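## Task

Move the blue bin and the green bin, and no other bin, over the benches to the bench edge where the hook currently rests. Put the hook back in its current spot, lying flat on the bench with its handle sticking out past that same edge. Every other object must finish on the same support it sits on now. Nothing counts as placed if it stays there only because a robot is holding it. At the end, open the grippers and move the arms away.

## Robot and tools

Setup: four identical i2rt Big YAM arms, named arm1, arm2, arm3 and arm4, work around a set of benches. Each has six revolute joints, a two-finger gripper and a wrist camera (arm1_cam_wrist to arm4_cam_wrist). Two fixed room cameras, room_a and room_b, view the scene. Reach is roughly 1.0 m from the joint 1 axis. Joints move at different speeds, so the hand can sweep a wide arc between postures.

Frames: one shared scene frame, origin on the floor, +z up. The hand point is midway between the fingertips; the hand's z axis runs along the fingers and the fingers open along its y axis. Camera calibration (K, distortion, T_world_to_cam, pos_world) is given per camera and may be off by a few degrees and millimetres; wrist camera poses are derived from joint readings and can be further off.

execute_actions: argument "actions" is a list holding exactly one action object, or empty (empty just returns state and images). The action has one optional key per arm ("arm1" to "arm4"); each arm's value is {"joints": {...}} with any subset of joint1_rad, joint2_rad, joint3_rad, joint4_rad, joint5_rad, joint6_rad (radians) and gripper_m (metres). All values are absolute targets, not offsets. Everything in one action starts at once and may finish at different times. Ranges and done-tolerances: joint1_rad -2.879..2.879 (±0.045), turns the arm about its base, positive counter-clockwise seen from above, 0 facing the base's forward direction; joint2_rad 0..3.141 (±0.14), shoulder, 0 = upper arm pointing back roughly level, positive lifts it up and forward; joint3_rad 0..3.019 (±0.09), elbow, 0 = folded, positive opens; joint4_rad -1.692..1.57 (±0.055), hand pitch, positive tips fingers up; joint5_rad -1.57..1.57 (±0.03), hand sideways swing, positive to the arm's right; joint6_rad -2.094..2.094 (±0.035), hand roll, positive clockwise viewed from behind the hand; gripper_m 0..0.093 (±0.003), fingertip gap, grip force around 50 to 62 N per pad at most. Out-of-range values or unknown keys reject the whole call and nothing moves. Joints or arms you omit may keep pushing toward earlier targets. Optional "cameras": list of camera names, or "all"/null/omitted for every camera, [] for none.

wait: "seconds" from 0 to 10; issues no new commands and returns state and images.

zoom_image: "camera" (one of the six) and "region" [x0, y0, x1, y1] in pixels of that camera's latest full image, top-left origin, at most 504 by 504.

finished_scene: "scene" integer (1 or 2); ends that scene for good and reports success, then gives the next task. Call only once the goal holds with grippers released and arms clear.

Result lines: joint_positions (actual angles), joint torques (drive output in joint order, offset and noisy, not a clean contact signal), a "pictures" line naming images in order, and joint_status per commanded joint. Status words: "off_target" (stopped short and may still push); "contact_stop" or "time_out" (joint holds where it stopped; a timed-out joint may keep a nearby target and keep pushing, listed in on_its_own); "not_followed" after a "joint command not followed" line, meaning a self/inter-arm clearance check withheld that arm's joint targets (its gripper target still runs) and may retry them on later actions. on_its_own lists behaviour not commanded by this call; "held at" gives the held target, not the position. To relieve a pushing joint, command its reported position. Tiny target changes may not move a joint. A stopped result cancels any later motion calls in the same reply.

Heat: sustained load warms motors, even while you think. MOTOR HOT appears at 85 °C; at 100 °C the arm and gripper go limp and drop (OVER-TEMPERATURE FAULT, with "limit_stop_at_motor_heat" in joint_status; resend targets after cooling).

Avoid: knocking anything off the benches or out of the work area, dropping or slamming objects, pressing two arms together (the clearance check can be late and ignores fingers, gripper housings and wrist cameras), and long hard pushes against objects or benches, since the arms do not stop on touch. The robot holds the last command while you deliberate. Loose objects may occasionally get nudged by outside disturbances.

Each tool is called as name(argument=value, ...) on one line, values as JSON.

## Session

execute_actions(actions=[])

Scene clock: 0.00 s.
Joint torques (N m, as the arm reports them, + toward a larger angle): no reading
arm1.joint_positions: joint1_rad=-0.745 joint2_rad=+0.251 joint3_rad=+1.709 joint4_rad=-1.383 joint5_rad=+0.175 joint6_rad=+0.260 gripper_m=+0.095
arm1.joint_status: not commanded
arm1.hand: x=-0.4812 y=-1.2466 z=+1.4544 quat_wxyz=(-0.634, +0.172, -0.659, -0.366) (m; scene frame)
arm2.joint_positions: joint1_rad=+0.323 joint2_rad=+0.521 joint3_rad=+1.519 joint4_rad=-1.528 joint5_rad=+0.218 joint6_rad=+0.019 gripper_m=+0.095
arm2.joint_status: not commanded
arm2.hand: x=+0.4451 y=-1.0373 z=+1.3324 quat_wxyz=(-0.351, +0.680, -0.533, -0.361) (m; scene frame)
arm3.joint_positions: joint1_rad=-0.379 joint2_rad=+0.479 joint3_rad=+1.647 joint4_rad=-1.588 joint5_rad=-0.029 joint6_rad=-0.597 gripper_m=+0.094
arm3.joint_status: not commanded
arm3.hand: x=-0.5156 y=+1.1039 z=+1.3424 quat_wxyz=(-0.171, -0.528, -0.656, +0.512) (m; scene frame)
arm4.joint_positions: joint1_rad=-0.891 joint2_rad=+0.576 joint3_rad=+1.704 joint4_rad=-1.592 joint5_rad=-0.157 joint6_rad=-0.695 gripper_m=+0.094
arm4.joint_status: not commanded
arm4.hand: x=+0.4202 y=+1.0819 z=+1.3864 quat_wxyz=(-0.061, -0.623, -0.578, +0.523) (m; scene frame)
pictures: arm1_cam_wrist, arm2_cam_wrist, arm3_cam_wrist, arm4_cam_wrist, room_a, room_b
camera_calibration (this result's frames):
arm1_cam_wrist: T_world_to_cam=[[0.688108, -0.673404, -0.270249, -0.117746], [-0.526645, -0.207288, -0.824425, 0.696721], [0.499152, 0.709618, -0.497282, 1.97875], [0, 0, 0, 1]] pos_world=[-0.539752, -1.33903, 1.52657]
arm2_cam_wrist: T_world_to_cam=[[0.978248, 0.178185, 0.106211, -0.399874], [0.206286, -0.889524, -0.407668, -0.465102], [0.0218369, 0.42071, -0.906932, 1.75605], [0, 0, 0, 1]] pos_world=[0.448773, -1.08126, 1.44548]
arm3_cam_wrist: T_world_to_cam=[[-0.870542, 0.0787574, 0.485751, -1.18993], [-0.128783, 0.916245, -0.379355, -0.56202], [-0.474943, -0.392801, -0.787487, 1.37329], [0, 0, 0, 1]] pos_world=[-0.456028, 1.14809, 1.44625]
arm4_cam_wrist: T_world_to_cam=[[-0.7794, 0.334185, 0.529959, -0.767862], [0.170536, 0.927088, -0.333805, -0.610624], [-0.602871, -0.169791, -0.779562, 1.6414], [0, 0, 0, 1]] pos_world=[0.495217, 1.1014, 1.48268]
Images, in order (width x height): arm1_cam_wrist 672x504, arm2_cam_wrist 672x504, arm3_cam_wrist 672x504, arm4_cam_wrist 672x504, room_a 672x504, room_b 672x504.

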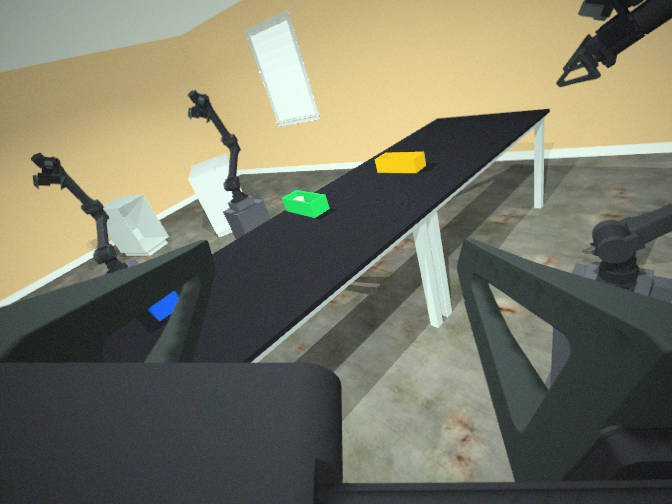

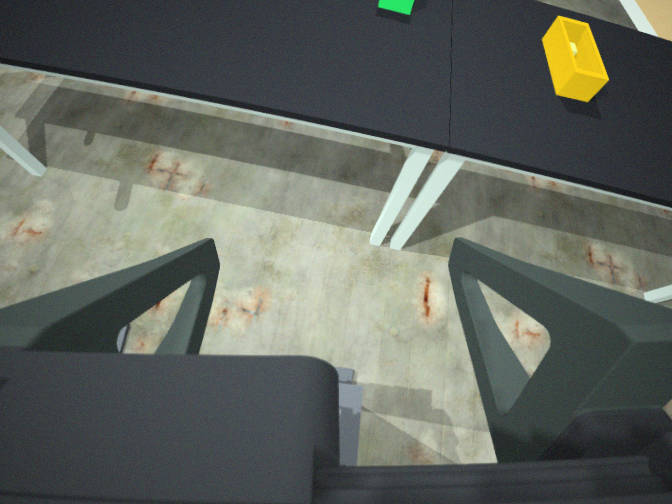

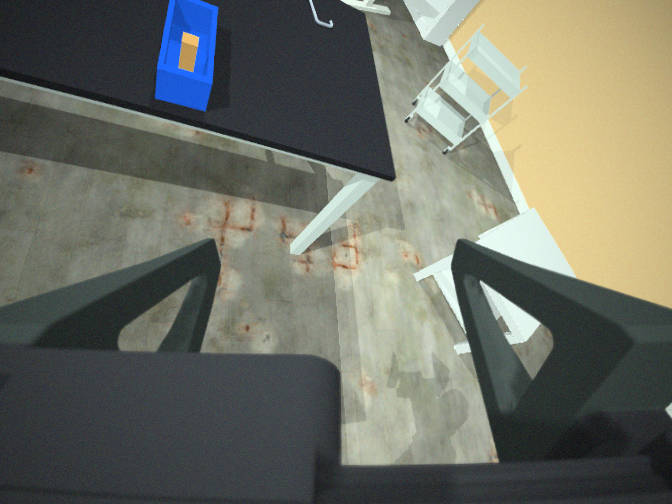

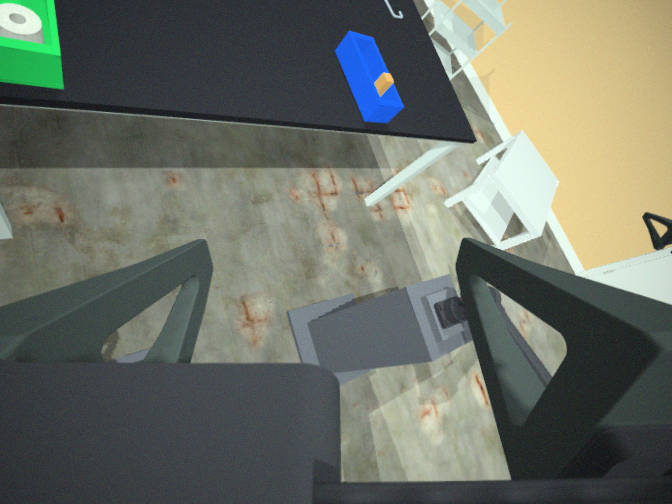

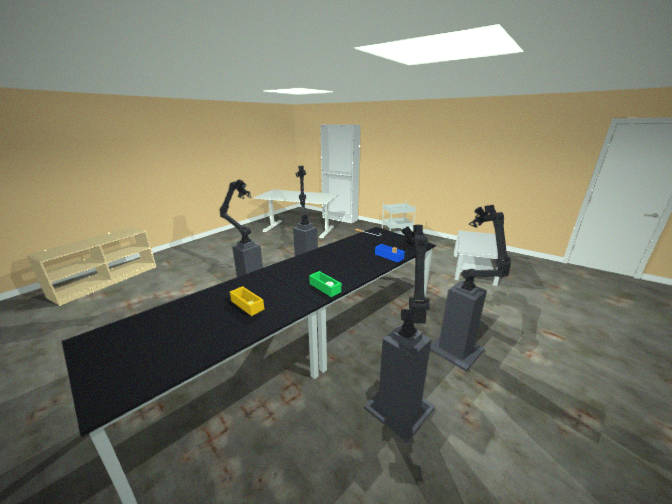

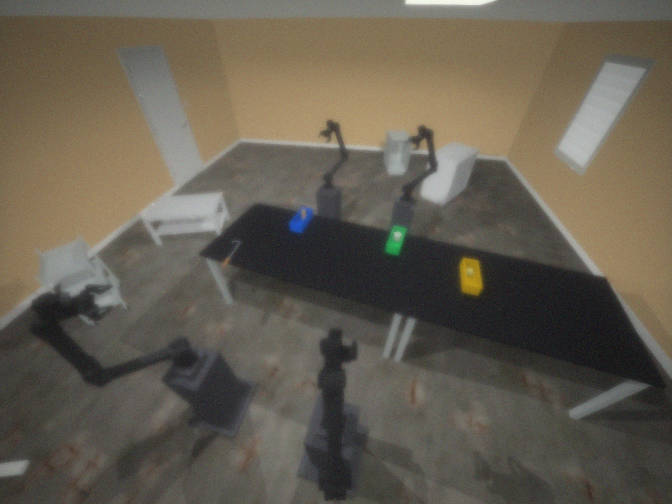

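zoom_image(camera="room_b", region=[190, 195, 330, 300])

zoom_image(camera="room_a", region=[300, 210, 440, 315])

Region (190, 195, 330, 300) of room_b's 672x504 image, scaled by 3.600, with more detail than that image has; it fills the top 378 rows of this view, and the rest is white.

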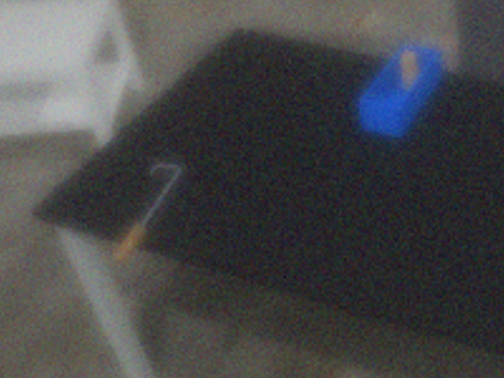

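Region (300, 210, 440, 315) of room_a's 672x504 image, scaled by 3.600, with more detail than that image has; it fills the top 378 rows of this view, and the rest is white.

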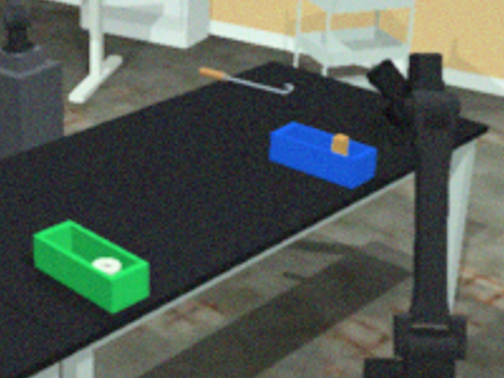

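execute_actions(actions=[{"arm1":{"joints":{"joint1_rad":0.346,"joint2_rad":2.25,"joint3_rad":1.53,"joint4_rad":0.765,"joint5_rad":0.282,"joint6_rad":0,"gripper_m":0.093}},"arm3":{"joints":{"joint1_rad":0.04,"joint2_rad":1.79,"joint3_rad":0.79,"joint4_rad":0.80,"joint5_rad":0,"joint6_rad":0,"gripper_m":0.07}},"arm4":{"joints":{"joint1_rad":-0.075,"joint2_rad":1.93,"joint3_rad":1.665,"joint4_rad":-0.487,"joint5_rad":0,"joint6_rad":0,"gripper_m":0.05}}}], cameras=["arm1_cam_wrist","arm3_cam_wrist","arm4_cam_wrist","room_b"])

Scene clock: 53.73 s.
Joint torques (N m, as the arm reports them, + toward a larger angle): arm1=[ -0.68 -24.17  10.71   1.92   0.02  -0.11] | arm2=[ 0.49  6.48  9.09  2.51  0.1  -0.03] | arm3=[ -0.63 -13.9    6.2    2.01   0.13   0.05] | arm4=[  0.29 -20.    10.8    2.25  -0.05   0.07]
arm1.joint_positions: joint1_rad=+0.350 joint2_rad=+2.257 joint3_rad=+1.518 joint4_rad=+0.749 joint5_rad=+0.281 joint6_rad=+0.009 gripper_m=+0.093
arm1.joint_status: all done
arm1.hand: x=-0.8223 y=-0.4322 z=+0.8887 quat_wxyz=(-0.447, +0.543, -0.450, -0.551) (m; scene frame)
arm2.joint_positions: joint1_rad=+0.323 joint2_rad=+0.521 joint3_rad=+1.519 joint4_rad=-1.528 joint5_rad=+0.218 joint6_rad=+0.019 gripper_m=+0.095
arm2.joint_status: not commanded
arm2.hand: x=+0.4451 y=-1.0373 z=+1.3324 quat_wxyz=(-0.351, +0.680, -0.533, -0.361) (m; scene frame)
arm3.joint_positions: joint1_rad=+0.041 joint2_rad=+1.794 joint3_rad=+0.779 joint4_rad=+0.780 joint5_rad=-0.001 joint6_rad=-0.007 gripper_m=+0.070
arm3.joint_status: all done
arm3.hand: x=-0.4605 y=+0.5801 z=+0.8271 quat_wxyz=(-0.446, -0.549, -0.563, +0.428) (m; scene frame)
arm4.joint_positions: joint1_rad=-0.073 joint2_rad=+1.917 joint3_rad=+1.651 joint4_rad=-0.506 joint5_rad=+0.000 joint6_rad=-0.009 gripper_m=+0.050
arm4.joint_status: all done
arm4.hand: x=+0.4514 y=+0.4282 z=+0.9404 quat_wxyz=(-0.260, -0.667, -0.639, +0.283) (m; scene frame)
pictures: arm1_cam_wrist, arm3_cam_wrist, arm4_cam_wrist, room_b
camera_calibration (this result's frames):
arm1_cam_wrist: T_world_to_cam=[[0.981055, 0.193098, -0.015627, 0.901607], [0.0981321, -0.564876, -0.81932, 0.574131], [-0.167036, 0.802264, -0.573124, 0.849436], [0, 0, 0, 1]] pos_world=[-0.79898, -0.531258, 0.971318]
arm3_cam_wrist: T_world_to_cam=[[-0.999295, -0.0351974, -0.0130871, -0.43098], [-0.0181575, 0.757957, -0.652052, 0.0978641], [0.03287, -0.651354, -0.758062, 1.14749], [0, 0, 0, 1]] pos_world=[-0.466616, 0.658074, 0.928037]
arm4_cam_wrist: T_world_to_cam=[[-0.998031, 0.0598796, 0.0186493, 0.408241], [0.055976, 0.984582, -0.165723, -0.28969], [-0.0282851, -0.164353, -0.985996, 1.13393], [0, 0, 0, 1]] pos_world=[0.455726, 0.447142, 1.06243]
Images, in order (width x height): arm1_cam_wrist 672x504, arm3_cam_wrist 672x504, arm4_cam_wrist 672x504, room_b 672x504.

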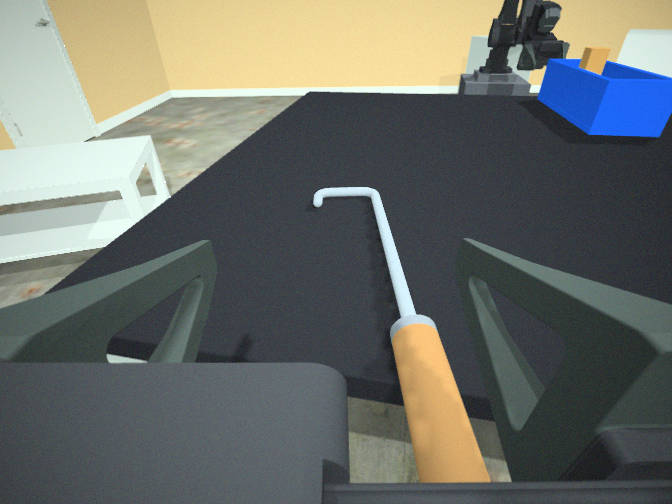

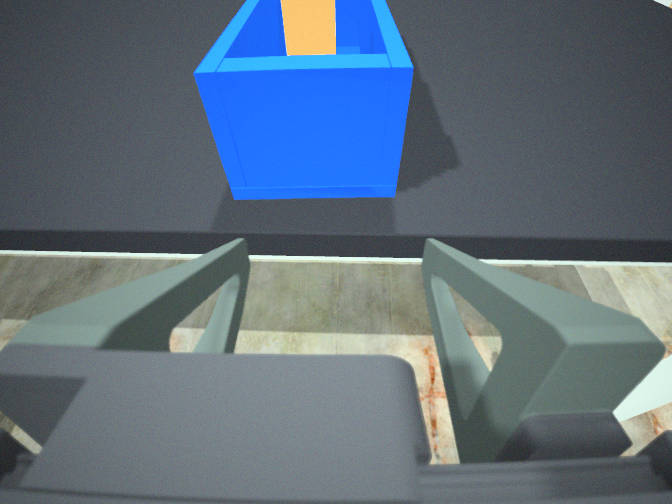

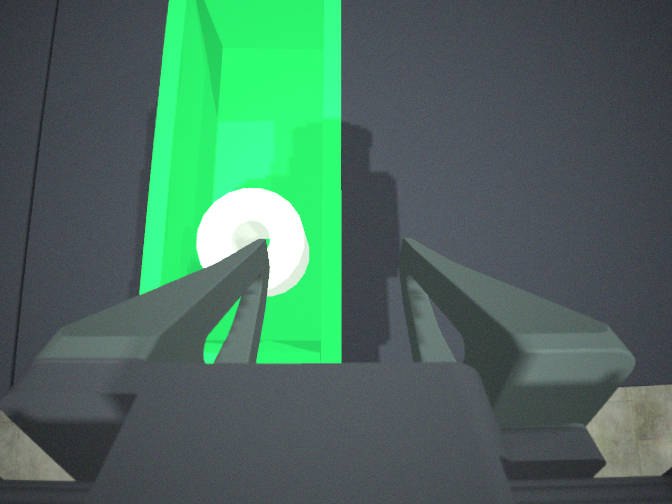

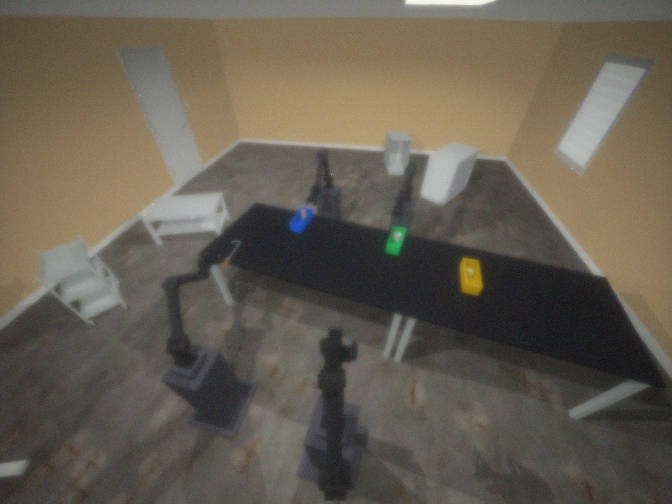

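execute_actions(actions=[{"arm1":{"joints":{"joint1_rad":0.272,"joint2_rad":2.21,"joint3_rad":1.435,"joint4_rad":0.81,"joint5_rad":0.207}},"arm3":{"joints":{"joint1_rad":0.065,"joint2_rad":1.945,"joint3_rad":1.04,"joint4_rad":0.68}},"arm4":{"joints":{"joint2_rad":2.06,"gripper_m":0.035}}}], cameras=["arm1_cam_wrist","arm3_cam_wrist","arm4_cam_wrist"])

Scene clock: 66.80 s.
Joint torques (N m, as the arm reports them, + toward a larger angle): arm1=[  0.55 -23.56   9.28   1.85  -0.16  -0.04] | arm2=[ 0.32  6.48  9.07  2.55  0.09 -0.03] | arm3=[ -0.3  -18.28   8.67   1.29   0.14   0.06] | arm4=[ -0.04 -22.    10.09   1.81  -0.06   0.04]
arm1.joint_positions: joint1_rad=+0.265 joint2_rad=+2.212 joint3_rad=+1.438 joint4_rad=+0.794 joint5_rad=+0.209 joint6_rad=+0.009 gripper_m=+0.093
arm1.joint_status: all done
arm1.hand: x=-0.7604 y=-0.4269 z=+0.8945 quat_wxyz=(-0.453, +0.537, -0.451, -0.551) (m; scene frame)
arm2.joint_positions: joint1_rad=+0.323 joint2_rad=+0.521 joint3_rad=+1.519 joint4_rad=-1.528 joint5_rad=+0.218 joint6_rad=+0.019 gripper_m=+0.095
arm2.joint_status: not commanded
arm2.hand: x=+0.4451 y=-1.0373 z=+1.3324 quat_wxyz=(-0.351, +0.680, -0.533, -0.361) (m; scene frame)
arm3.joint_positions: joint1_rad=+0.061 joint2_rad=+1.964 joint3_rad=+1.002 joint4_rad=+0.681 joint5_rad=-0.001 joint6_rad=-0.007 gripper_m=+0.070
arm3.joint_status: all done
arm3.hand: x=-0.4444 y=+0.5089 z=+0.7966 quat_wxyz=(-0.437, -0.553, -0.579, +0.410) (m; scene frame)
arm4.joint_positions: joint1_rad=-0.073 joint2_rad=+2.043 joint3_rad=+1.651 joint4_rad=-0.497 joint5_rad=-0.001 joint6_rad=-0.007 gripper_m=+0.035
arm4.joint_status: all done
arm4.hand: x=+0.4506 y=+0.4258 z=+0.8486 quat_wxyz=(-0.223, -0.683, -0.652, +0.242) (m; scene frame)
pictures: arm1_cam_wrist, arm3_cam_wrist, arm4_cam_wrist
camera_calibration (this result's frames):
arm1_cam_wrist: T_world_to_cam=[[0.983492, 0.180147, -0.0170173, 0.837474], [0.0879375, -0.558031, -0.825148, 0.576192], [-0.158144, 0.81003, -0.564661, 0.861359], [0, 0, 0, 1]] pos_world=[-0.7381, -0.527062, 0.97607]
arm3_cam_wrist: T_world_to_cam=[[-0.998391, -0.0550775, -0.0135014, -0.407012], [-0.0350663, 0.786726, -0.616306, 0.0816154], [0.0445665, -0.614841, -0.787391, 1.08742], [0, 0, 0, 1]] pos_world=[-0.451957, 0.581962, 0.901027]
arm4_cam_wrist: T_world_to_cam=[[-0.998045, 0.0602158, 0.0167638, 0.410828], [0.0593322, 0.997036, -0.0489858, -0.408381], [-0.0196638, -0.0478954, -0.998659, 1.00032], [0, 0, 0, 1]] pos_world=[0.453925, 0.430343, 0.972082]
Images, in order (width x height): arm1_cam_wrist 672x504, arm3_cam_wrist 672x504, arm4_cam_wrist 672x504.

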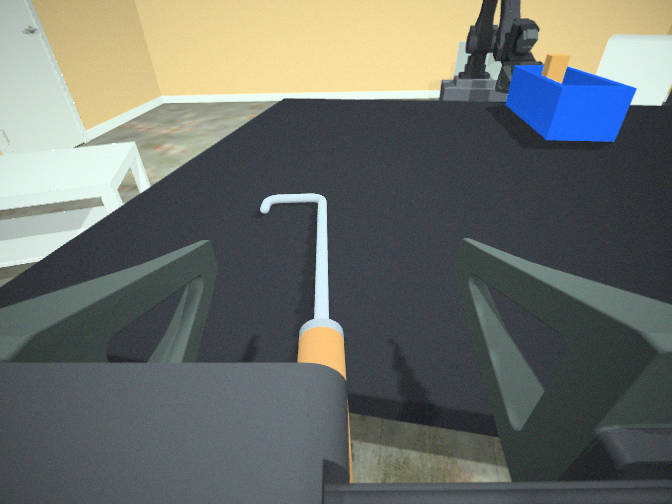

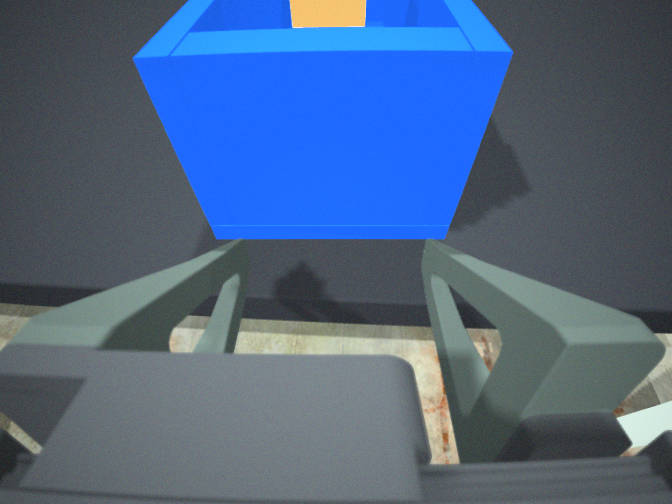

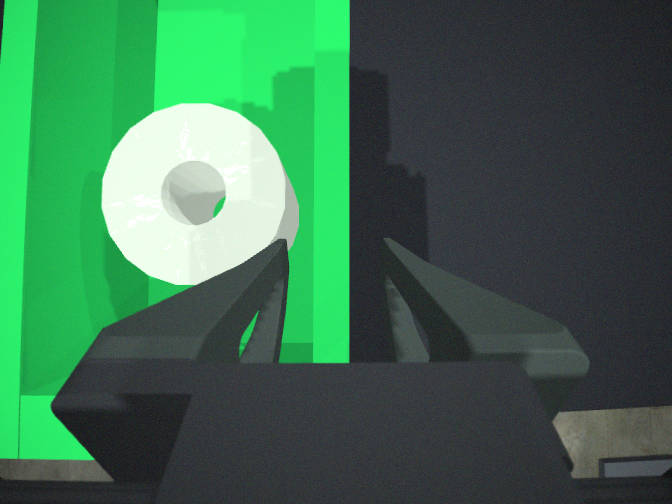

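execute_actions(actions=[{"arm1":{"joints":{"joint1_rad":0.278,"joint2_rad":2.335,"joint3_rad":1.42}},"arm3":{"joints":{"joint2_rad":2.03,"joint3_rad":1.255,"joint4_rad":0.565}},"arm4":{"joints":{"joint2_rad":2.085,"gripper_m":0.02}}}], cameras=["arm1_cam_wrist","arm3_cam_wrist","arm4_cam_wrist"])

Scene clock: 71.37 s.
Joint torques (N m, as the arm reports them, + toward a larger angle): arm1=[  0.15 -24.29   9.21   2.    -0.15  -0.04] | arm2=[ 0.46  6.65  9.1   2.5   0.1  -0.04] | arm3=[ -0.23 -19.1    9.95   1.31   0.05   0.04] | arm4=[ -0.27 -19.8   10.16   2.22  -0.01   0.06]
arm1.joint_positions: joint1_rad=+0.270 joint2_rad=+2.343 joint3_rad=+1.411 joint4_rad=+0.801 joint5_rad=+0.209 joint6_rad=+0.009 gripper_m=+0.093
arm1.joint_status: all done
arm1.hand: x=-0.7576 y=-0.4429 z=+0.7791 quat_wxyz=(-0.426, +0.584, -0.474, -0.503) (m; scene frame)
arm2.joint_positions: joint1_rad=+0.323 joint2_rad=+0.521 joint3_rad=+1.519 joint4_rad=-1.528 joint5_rad=+0.218 joint6_rad=+0.019 gripper_m=+0.095
arm2.joint_status: not commanded
arm2.hand: x=+0.4451 y=-1.0373 z=+1.3324 quat_wxyz=(-0.351, +0.680, -0.533, -0.361) (m; scene frame)
arm3.joint_positions: joint1_rad=+0.061 joint2_rad=+2.042 joint3_rad=+1.212 joint4_rad=+0.567 joint5_rad=+0.000 joint6_rad=-0.007 gripper_m=+0.070
arm3.joint_status: all done
arm3.hand: x=-0.4418 y=+0.4437 z=+0.8149 quat_wxyz=(-0.442, -0.550, -0.574, +0.416) (m; scene frame)
arm4.joint_positions: joint1_rad=-0.073 joint2_rad=+2.043 joint3_rad=+1.651 joint4_rad=-0.497 joint5_rad=-0.001 joint6_rad=-0.007 gripper_m=+0.020
arm4.joint_status: all done
arm4.hand: x=+0.4506 y=+0.4258 z=+0.8486 quat_wxyz=(-0.223, -0.683, -0.652, +0.242) (m; scene frame)
pictures: arm1_cam_wrist, arm3_cam_wrist, arm4_cam_wrist
camera_calibration (this result's frames):
arm1_cam_wrist: T_world_to_cam=[[0.982741, 0.18438, 0.0149951, 0.812031], [0.136296, -0.666877, -0.732597, 0.388115], [-0.125076, 0.721997, -0.680497, 0.885941], [0, 0, 0, 1]] pos_world=[-0.740105, -0.530544, 0.875035]
arm3_cam_wrist: T_world_to_cam=[[-0.99848, -0.053484, -0.0133361, -0.408643], [-0.033112, 0.775399, -0.630602, 0.16184], [0.0440679, -0.629202, -0.775992, 1.05846], [0, 0, 0, 1]] pos_world=[-0.449306, 0.518636, 0.91796]
arm4_cam_wrist: T_world_to_cam=[[-0.998045, 0.0602158, 0.0167638, 0.410828], [0.0593322, 0.997036, -0.0489858, -0.408381], [-0.0196638, -0.0478954, -0.998659, 1.00032], [0, 0, 0, 1]] pos_world=[0.453925, 0.430343, 0.972082]
Images, in order (width x height): arm1_cam_wrist 672x504, arm3_cam_wrist 672x504, arm4_cam_wrist 672x504.

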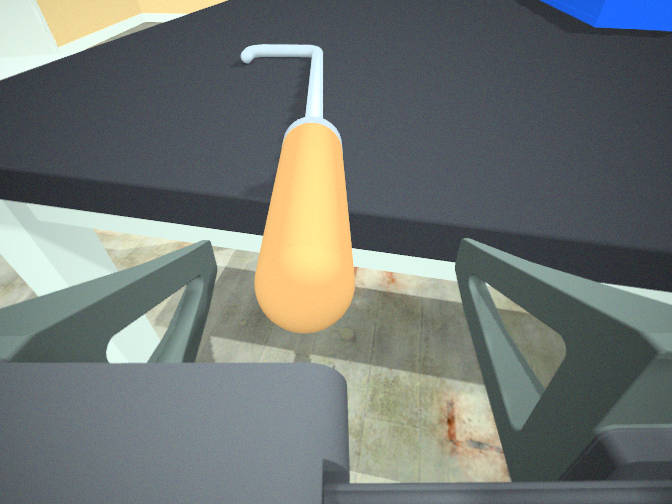

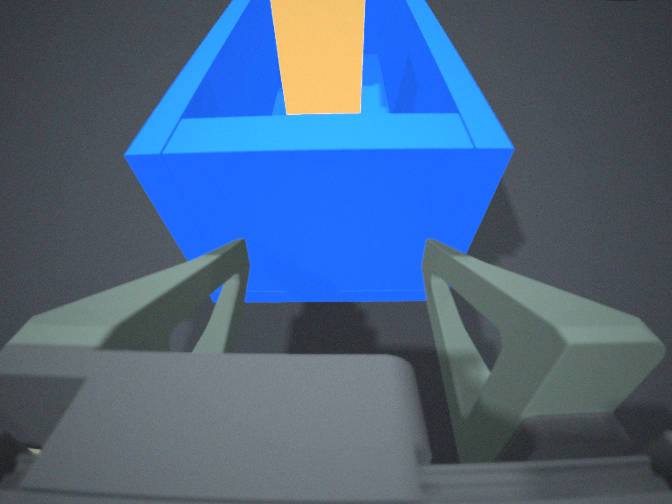

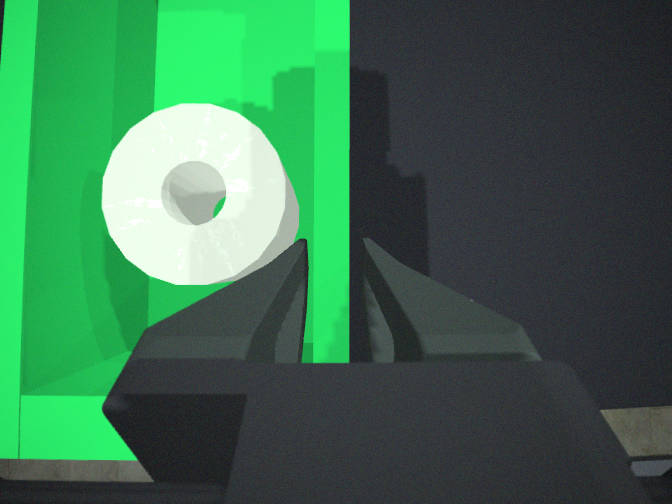

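execute_actions(actions=[{"arm1":{"joints":{"joint1_rad":0.292,"joint4_rad":0.865,"gripper_m":0.05}},"arm3":{"joints":{"joint2_rad":2.14,"joint3_rad":1.465,"joint4_rad":0.465}},"arm4":{"joints":{"gripper_m":0.0}}}], cameras=["arm1_cam_wrist"])

execute_actions(actions=[{"arm1":{"joints":{"gripper_m":0.0}},"arm3":{"joints":{"joint2_rad":2.245,"joint3_rad":1.67,"joint4_rad":0.365}}}], cameras=["arm1_cam_wrist","arm3_cam_wrist","arm4_cam_wrist"])

Scene clock: 77.83 s.
Joint torques (N m, as the arm reports them, + toward a larger angle): arm1=[ -0.52 -24.76   9.12   2.11  -0.16  -0.03] | arm2=[ 0.56  6.92  9.06  2.5   0.1  -0.05] | arm3=[  0.02 -20.96  11.15   1.22   0.07   0.07] | arm4=[  0.66 -20.22  10.09   2.05  -0.04   0.01]
arm1.joint_positions: joint1_rad=+0.287 joint2_rad=+2.343 joint3_rad=+1.411 joint4_rad=+0.848 joint5_rad=+0.209 joint6_rad=+0.009 gripper_m=+0.050
arm1.joint_status: all done
arm1.hand: x=-0.7713 y=-0.4467 z=+0.7907 quat_wxyz=(-0.429, +0.574, -0.462, -0.522) (m; scene frame)
arm2.joint_positions: joint1_rad=+0.323 joint2_rad=+0.521 joint3_rad=+1.519 joint4_rad=-1.528 joint5_rad=+0.218 joint6_rad=+0.019 gripper_m=+0.095
arm2.joint_status: not commanded
arm2.hand: x=+0.4451 y=-1.0373 z=+1.3324 quat_wxyz=(-0.351, +0.680, -0.533, -0.361) (m; scene frame)
arm3.joint_positions: joint1_rad=+0.061 joint2_rad=+2.153 joint3_rad=+1.411 joint4_rad=+0.467 joint5_rad=+0.000 joint6_rad=-0.007 gripper_m=+0.070
arm3.joint_status: all done
arm3.hand: x=-0.4391 y=+0.3885 z=+0.8081 quat_wxyz=(-0.438, -0.552, -0.577, +0.412) (m; scene frame)
arm4.joint_positions: joint1_rad=-0.073 joint2_rad=+2.043 joint3_rad=+1.651 joint4_rad=-0.497 joint5_rad=-0.002 joint6_rad=-0.002 gripper_m=+0.011
arm4.joint_status: gripper_m off_target (ended at +0.011, target +0.000)
arm4.hand: x=+0.4508 y=+0.4258 z=+0.8486 quat_wxyz=(-0.224, -0.684, -0.651, +0.241) (m; scene frame)
pictures: arm1_cam_wrist
camera_calibration (this result's frames):
arm1_cam_wrist: T_world_to_cam=[[0.979537, 0.201201, 0.00495124, 0.839031], [0.13368, -0.632029, -0.763328, 0.433785], [-0.150453, 0.74837, -0.645992, 0.859759], [0, 0, 0, 1]] pos_world=[-0.750497, -0.538067, 0.882364]
Images, in order (width x height): arm1_cam_wrist 672x504.

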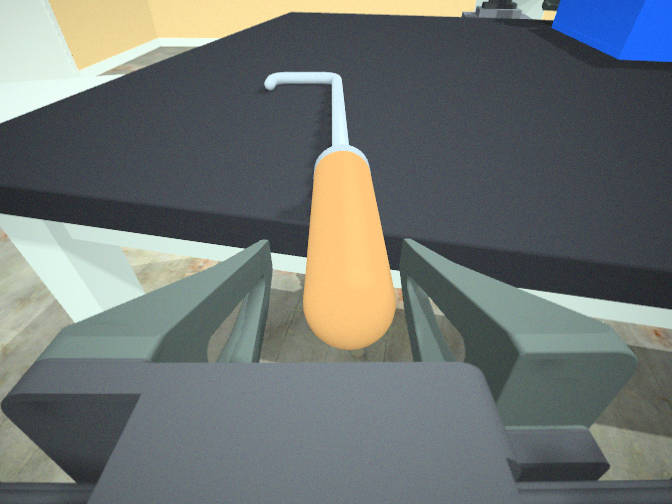

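Scene clock: 78.77 s.
Joint torques (N m, as the arm reports them, + toward a larger angle): arm1=[  0.19 -23.9    9.09   2.05  -0.06  -0.02] | arm2=[ 0.47  6.58  9.12  2.57  0.09 -0.06] | arm3=[ -0.14 -22.61  12.09   1.3    0.08   0.02] | arm4=[  0.47 -19.85  10.16   1.82   0.04   0.02]
arm1.joint_positions: joint1_rad=+0.287 joint2_rad=+2.343 joint3_rad=+1.411 joint4_rad=+0.848 joint5_rad=+0.209 joint6_rad=+0.008 gripper_m=+0.030
arm1.joint_status: gripper_m off_target (ended at +0.030, target +0.000)
arm1.hand: x=-0.7714 y=-0.4467 z=+0.7907 quat_wxyz=(-0.429, +0.574, -0.462, -0.522) (m; scene frame)
arm2.joint_positions: joint1_rad=+0.323 joint2_rad=+0.521 joint3_rad=+1.519 joint4_rad=-1.528 joint5_rad=+0.218 joint6_rad=+0.019 gripper_m=+0.095
arm2.joint_status: not commanded
arm2.hand: x=+0.4451 y=-1.0373 z=+1.3324 quat_wxyz=(-0.351, +0.680, -0.533, -0.361) (m; scene frame)
arm3.joint_positions: joint1_rad=+0.061 joint2_rad=+2.255 joint3_rad=+1.611 joint4_rad=+0.367 joint5_rad=+0.000 joint6_rad=-0.007 gripper_m=+0.070
arm3.joint_status: all done
arm3.hand: x=-0.4366 y=+0.3377 z=+0.8080 quat_wxyz=(-0.438, -0.553, -0.577, +0.412) (m; scene frame)
arm4.joint_positions: joint1_rad=-0.073 joint2_rad=+2.043 joint3_rad=+1.651 joint4_rad=-0.497 joint5_rad=-0.002 joint6_rad=-0.002 gripper_m=+0.011
arm4.joint_status: not commanded
arm4.hand: x=+0.4508 y=+0.4258 z=+0.8486 quat_wxyz=(-0.224, -0.684, -0.651, +0.241) (m; scene frame)
pictures: arm1_cam_wrist, arm3_cam_wrist, arm4_cam_wrist
camera_calibration (this result's frames):
arm1_cam_wrist: T_world_to_cam=[[0.979453, 0.201605, 0.0052987, 0.838937], [0.134201, -0.631925, -0.763322, 0.434229], [-0.150541, 0.748349, -0.645996, 0.859684], [0, 0, 0, 1]] pos_world=[-0.750555, -0.538077, 0.882364]
arm3_cam_wrist: T_world_to_cam=[[-0.998478, -0.0535024, -0.0134122, -0.409151], [-0.0336815, 0.783969, -0.619886, 0.227981], [0.0436801, -0.618491, -0.784577, 0.989309], [0, 0, 0, 1]] pos_world=[-0.444063, 0.411257, 0.912024]
arm4_cam_wrist: T_world_to_cam=[[-0.997939, 0.062791, 0.0132604, 0.412854], [0.0620728, 0.996869, -0.0489828, -0.409549], [-0.0162946, -0.0480588, -0.998712, 0.998913], [0, 0, 0, 1]] pos_world=[0.453701, 0.43035, 0.972091]
Images, in order (width x height): arm1_cam_wrist 672x504, arm3_cam_wrist 672x504, arm4_cam_wrist 672x504.

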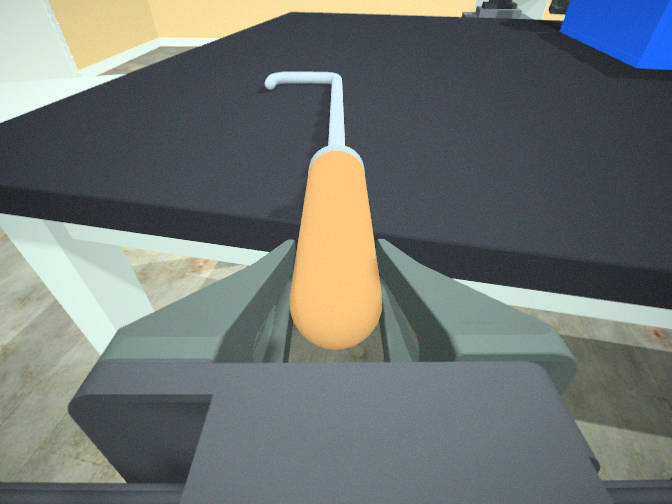

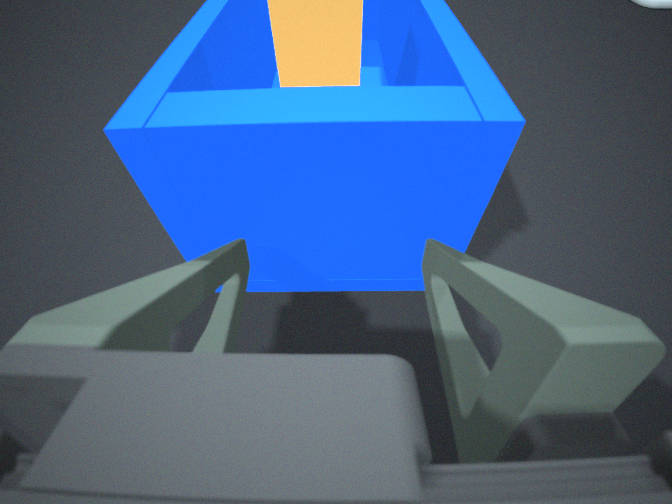

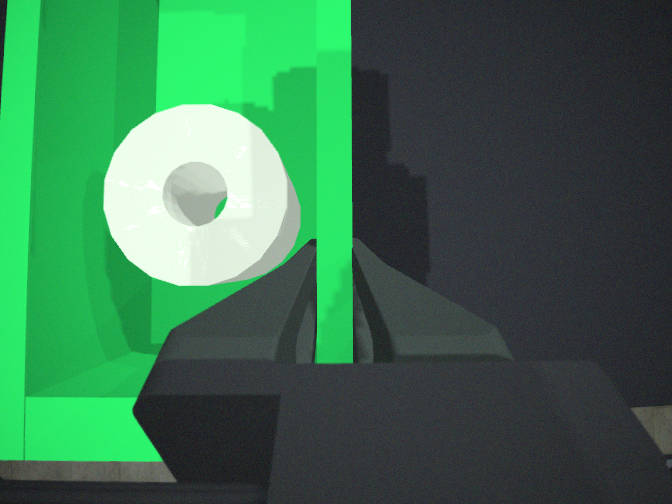

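execute_actions(actions=[{"arm1":{"joints":{"joint2_rad":2.275,"joint6_rad":-0.8}},"arm3":{"joints":{"joint2_rad":2.35,"joint3_rad":1.875,"joint4_rad":0.265}},"arm4":{"joints":{"joint1_rad":-0.15,"joint2_rad":2.185,"joint3_rad":1.915,"joint4_rad":-0.581}}}], cameras=["arm1_cam_wrist","arm4_cam_wrist"])

execute_actions(actions=[{"arm1":{"joints":{"joint2_rad":2.22,"joint6_rad":-1.57}},"arm3":{"joints":{"joint2_rad":2.455,"joint3_rad":2.08,"joint4_rad":0.165}},"arm4":{"joints":{"joint1_rad":-0.28,"joint2_rad":2.31,"joint3_rad":2.135,"joint4_rad":-0.677}}}], cameras=["arm1_cam_wrist","arm3_cam_wrist","arm4_cam_wrist","room_b"])

Scene clock: 92.07 s.
Joint torques (N m, as the arm reports them, + toward a larger angle): arm1=[ -0.51 -25.57   9.61   2.07   0.13  -0.13] | arm2=[ 0.14  6.63  9.14  2.48  0.13 -0.03] | arm3=[ -0.31 -23.84  12.71   1.31   0.06   0.07] | arm4=[  1.83 -23.02  14.98   1.5   -0.16  -0.03]
arm1.joint_positions: joint1_rad=+0.291 joint2_rad=+2.295 joint3_rad=+1.409 joint4_rad=+0.848 joint5_rad=+0.203 joint6_rad=-0.774 gripper_m=+0.030
arm1.joint_status: all done
arm1.hand: x=-0.7765 y=-0.4447 z=+0.8268 quat_wxyz=(-0.607, +0.692, -0.204, -0.333) (m; scene frame)
arm2.joint_positions: joint1_rad=+0.323 joint2_rad=+0.521 joint3_rad=+1.519 joint4_rad=-1.528 joint5_rad=+0.218 joint6_rad=+0.019 gripper_m=+0.095
arm2.joint_status: not commanded
arm2.hand: x=+0.4451 y=-1.0373 z=+1.3324 quat_wxyz=(-0.351, +0.680, -0.533, -0.361) (m; scene frame)
arm3.joint_positions: joint1_rad=+0.061 joint2_rad=+2.359 joint3_rad=+1.812 joint4_rad=+0.267 joint5_rad=+0.000 joint6_rad=-0.007 gripper_m=+0.070
arm3.joint_status: all done
arm3.hand: x=-0.4345 y=+0.2927 z=+0.8054 quat_wxyz=(-0.437, -0.554, -0.578, +0.411) (m; scene frame)
arm4.joint_positions: joint1_rad=-0.159 joint2_rad=+2.155 joint3_rad=+1.847 joint4_rad=-0.575 joint5_rad=+0.001 joint6_rad=-0.002 gripper_m=+0.011
arm4.joint_status: all done
arm4.hand: x=+0.3782 y=+0.3879 z=+0.8519 quat_wxyz=(-0.214, -0.711, -0.619, +0.254) (m; scene frame)
pictures: arm1_cam_wrist, arm4_cam_wrist
camera_calibration (this result's frames):
arm1_cam_wrist: T_world_to_cam=[[0.690676, 0.177965, 0.700924, 0.0334034], [0.686573, -0.465777, -0.558273, 0.797018], [0.227121, 0.866822, -0.443887, 1.05958], [0, 0, 0, 1]] pos_world=[-0.810935, -0.553178, 0.891875]
arm4_cam_wrist: T_world_to_cam=[[-0.988347, 0.151315, 0.0165463, 0.301948], [0.150177, 0.987059, -0.0562272, -0.390457], [-0.0248402, -0.0530871, -0.998281, 1.00405], [0, 0, 0, 1]] pos_world=[0.382008, 0.393017, 0.975375]
Images, in order (width x height): arm1_cam_wrist 672x504, arm4_cam_wrist 672x504.

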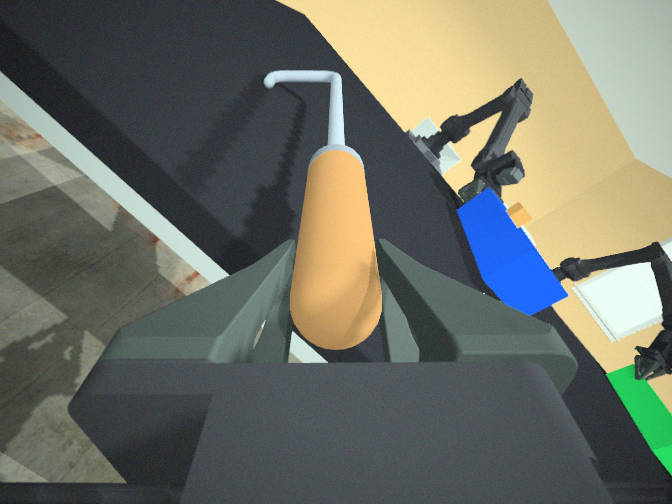

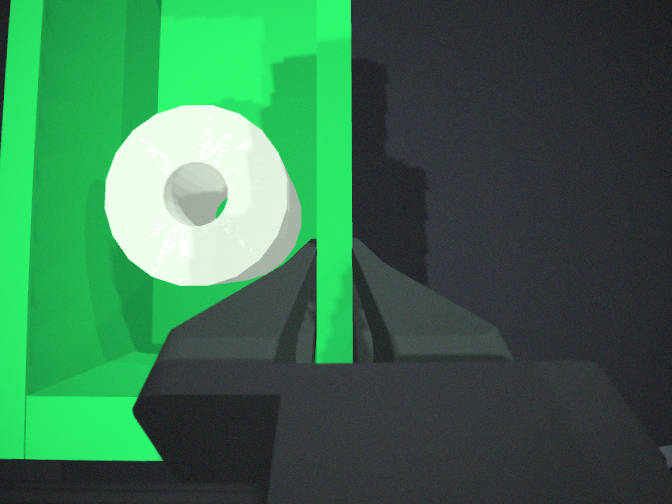

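Scene clock: 93.80 s.
Joint torques (N m, as the arm reports them, + toward a larger angle): arm1=[  0.08 -27.11  10.13   1.99   0.03  -0.05] | arm2=[ 0.72  6.71  9.06  2.52  0.09 -0.04] | arm3=[ -0.37 -25.11  13.38   1.3    0.06   0.07] | arm4=[  0.92 -24.6   15.26   1.23  -0.17   0.02]
arm1.joint_positions: joint1_rad=+0.291 joint2_rad=+2.257 joint3_rad=+1.407 joint4_rad=+0.845 joint5_rad=+0.205 joint6_rad=-1.555 gripper_m=+0.030
arm1.joint_status: all done
arm1.hand: x=-0.7766 y=-0.4434 z=+0.8549 quat_wxyz=(-0.699, +0.707, +0.071, -0.080) (m; scene frame)
arm2.joint_positions: joint1_rad=+0.323 joint2_rad=+0.521 joint3_rad=+1.519 joint4_rad=-1.528 joint5_rad=+0.218 joint6_rad=+0.019 gripper_m=+0.095
arm2.joint_status: not commanded
arm2.hand: x=+0.4451 y=-1.0373 z=+1.3324 quat_wxyz=(-0.351, +0.680, -0.533, -0.361) (m; scene frame)
arm3.joint_positions: joint1_rad=+0.061 joint2_rad=+2.463 joint3_rad=+2.014 joint4_rad=+0.167 joint5_rad=+0.000 joint6_rad=-0.007 gripper_m=+0.070
arm3.joint_status: all done
arm3.hand: x=-0.4326 y=+0.2540 z=+0.8040 quat_wxyz=(-0.436, -0.554, -0.578, +0.411) (m; scene frame)
arm4.joint_positions: joint1_rad=-0.280 joint2_rad=+2.279 joint3_rad=+2.066 joint4_rad=-0.671 joint5_rad=+0.001 joint6_rad=-0.002 gripper_m=+0.011
arm4.joint_status: all done
arm4.hand: x=+0.2715 y=+0.3674 z=+0.8531 quat_wxyz=(-0.198, -0.747, -0.575, +0.268) (m; scene frame)
pictures: arm1_cam_wrist, arm3_cam_wrist, arm4_cam_wrist, room_b
camera_calibration (this result's frames):
arm1_cam_wrist: T_world_to_cam=[[0.0166399, 0.00999358, 0.999812, -0.839836], [0.919701, -0.392454, -0.0113839, 0.559437], [0.392266, 0.919717, -0.0157215, 0.85664], [0, 0, 0, 1]] pos_world=[-0.836571, -0.55992, 0.859514]
arm3_cam_wrist: T_world_to_cam=[[-0.998477, -0.0535093, -0.0134418, -0.409585], [-0.0339015, 0.787261, -0.615687, 0.286969], [0.0435272, -0.614294, -0.787876, 0.935717], [0, 0, 0, 1]] pos_world=[-0.439962, 0.326969, 0.908407]
arm4_cam_wrist: T_world_to_cam=[[-0.962821, 0.269579, 0.017386, 0.148504], [0.268215, 0.961649, -0.0573714, -0.375903], [-0.0321853, -0.0505752, -0.998202, 1.00247], [0, 0, 0, 1]] pos_world=[0.27607, 0.372154, 0.976523]
Images, in order (width x height): arm1_cam_wrist 672x504, arm3_cam_wrist 672x504, arm4_cam_wrist 672x504, room_b 672x504.

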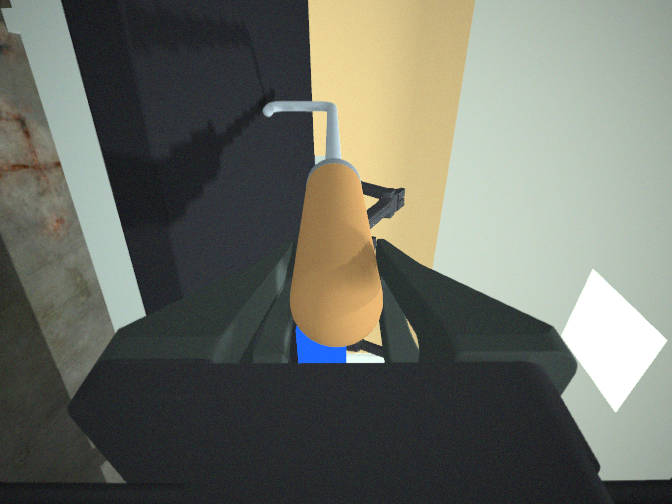

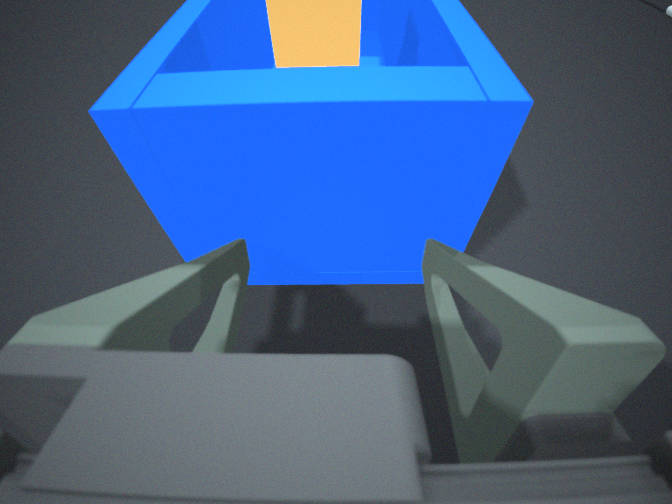

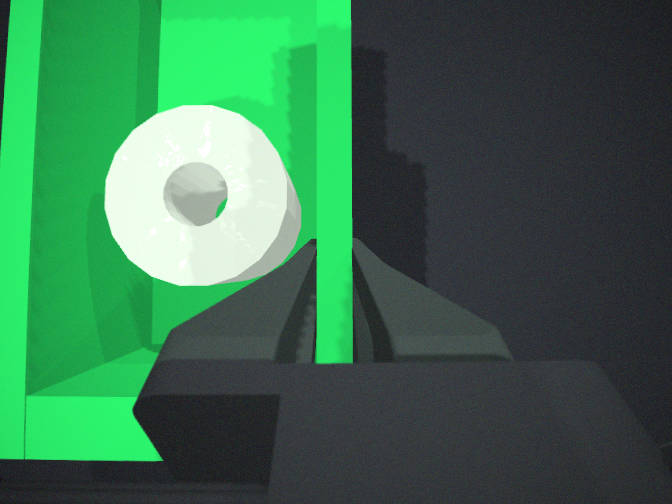

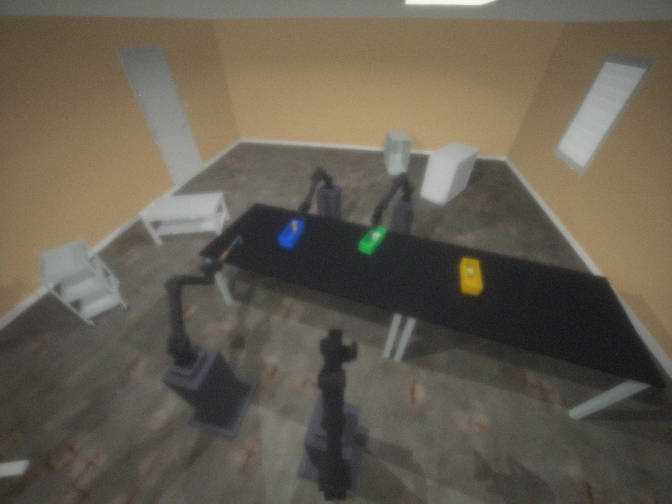

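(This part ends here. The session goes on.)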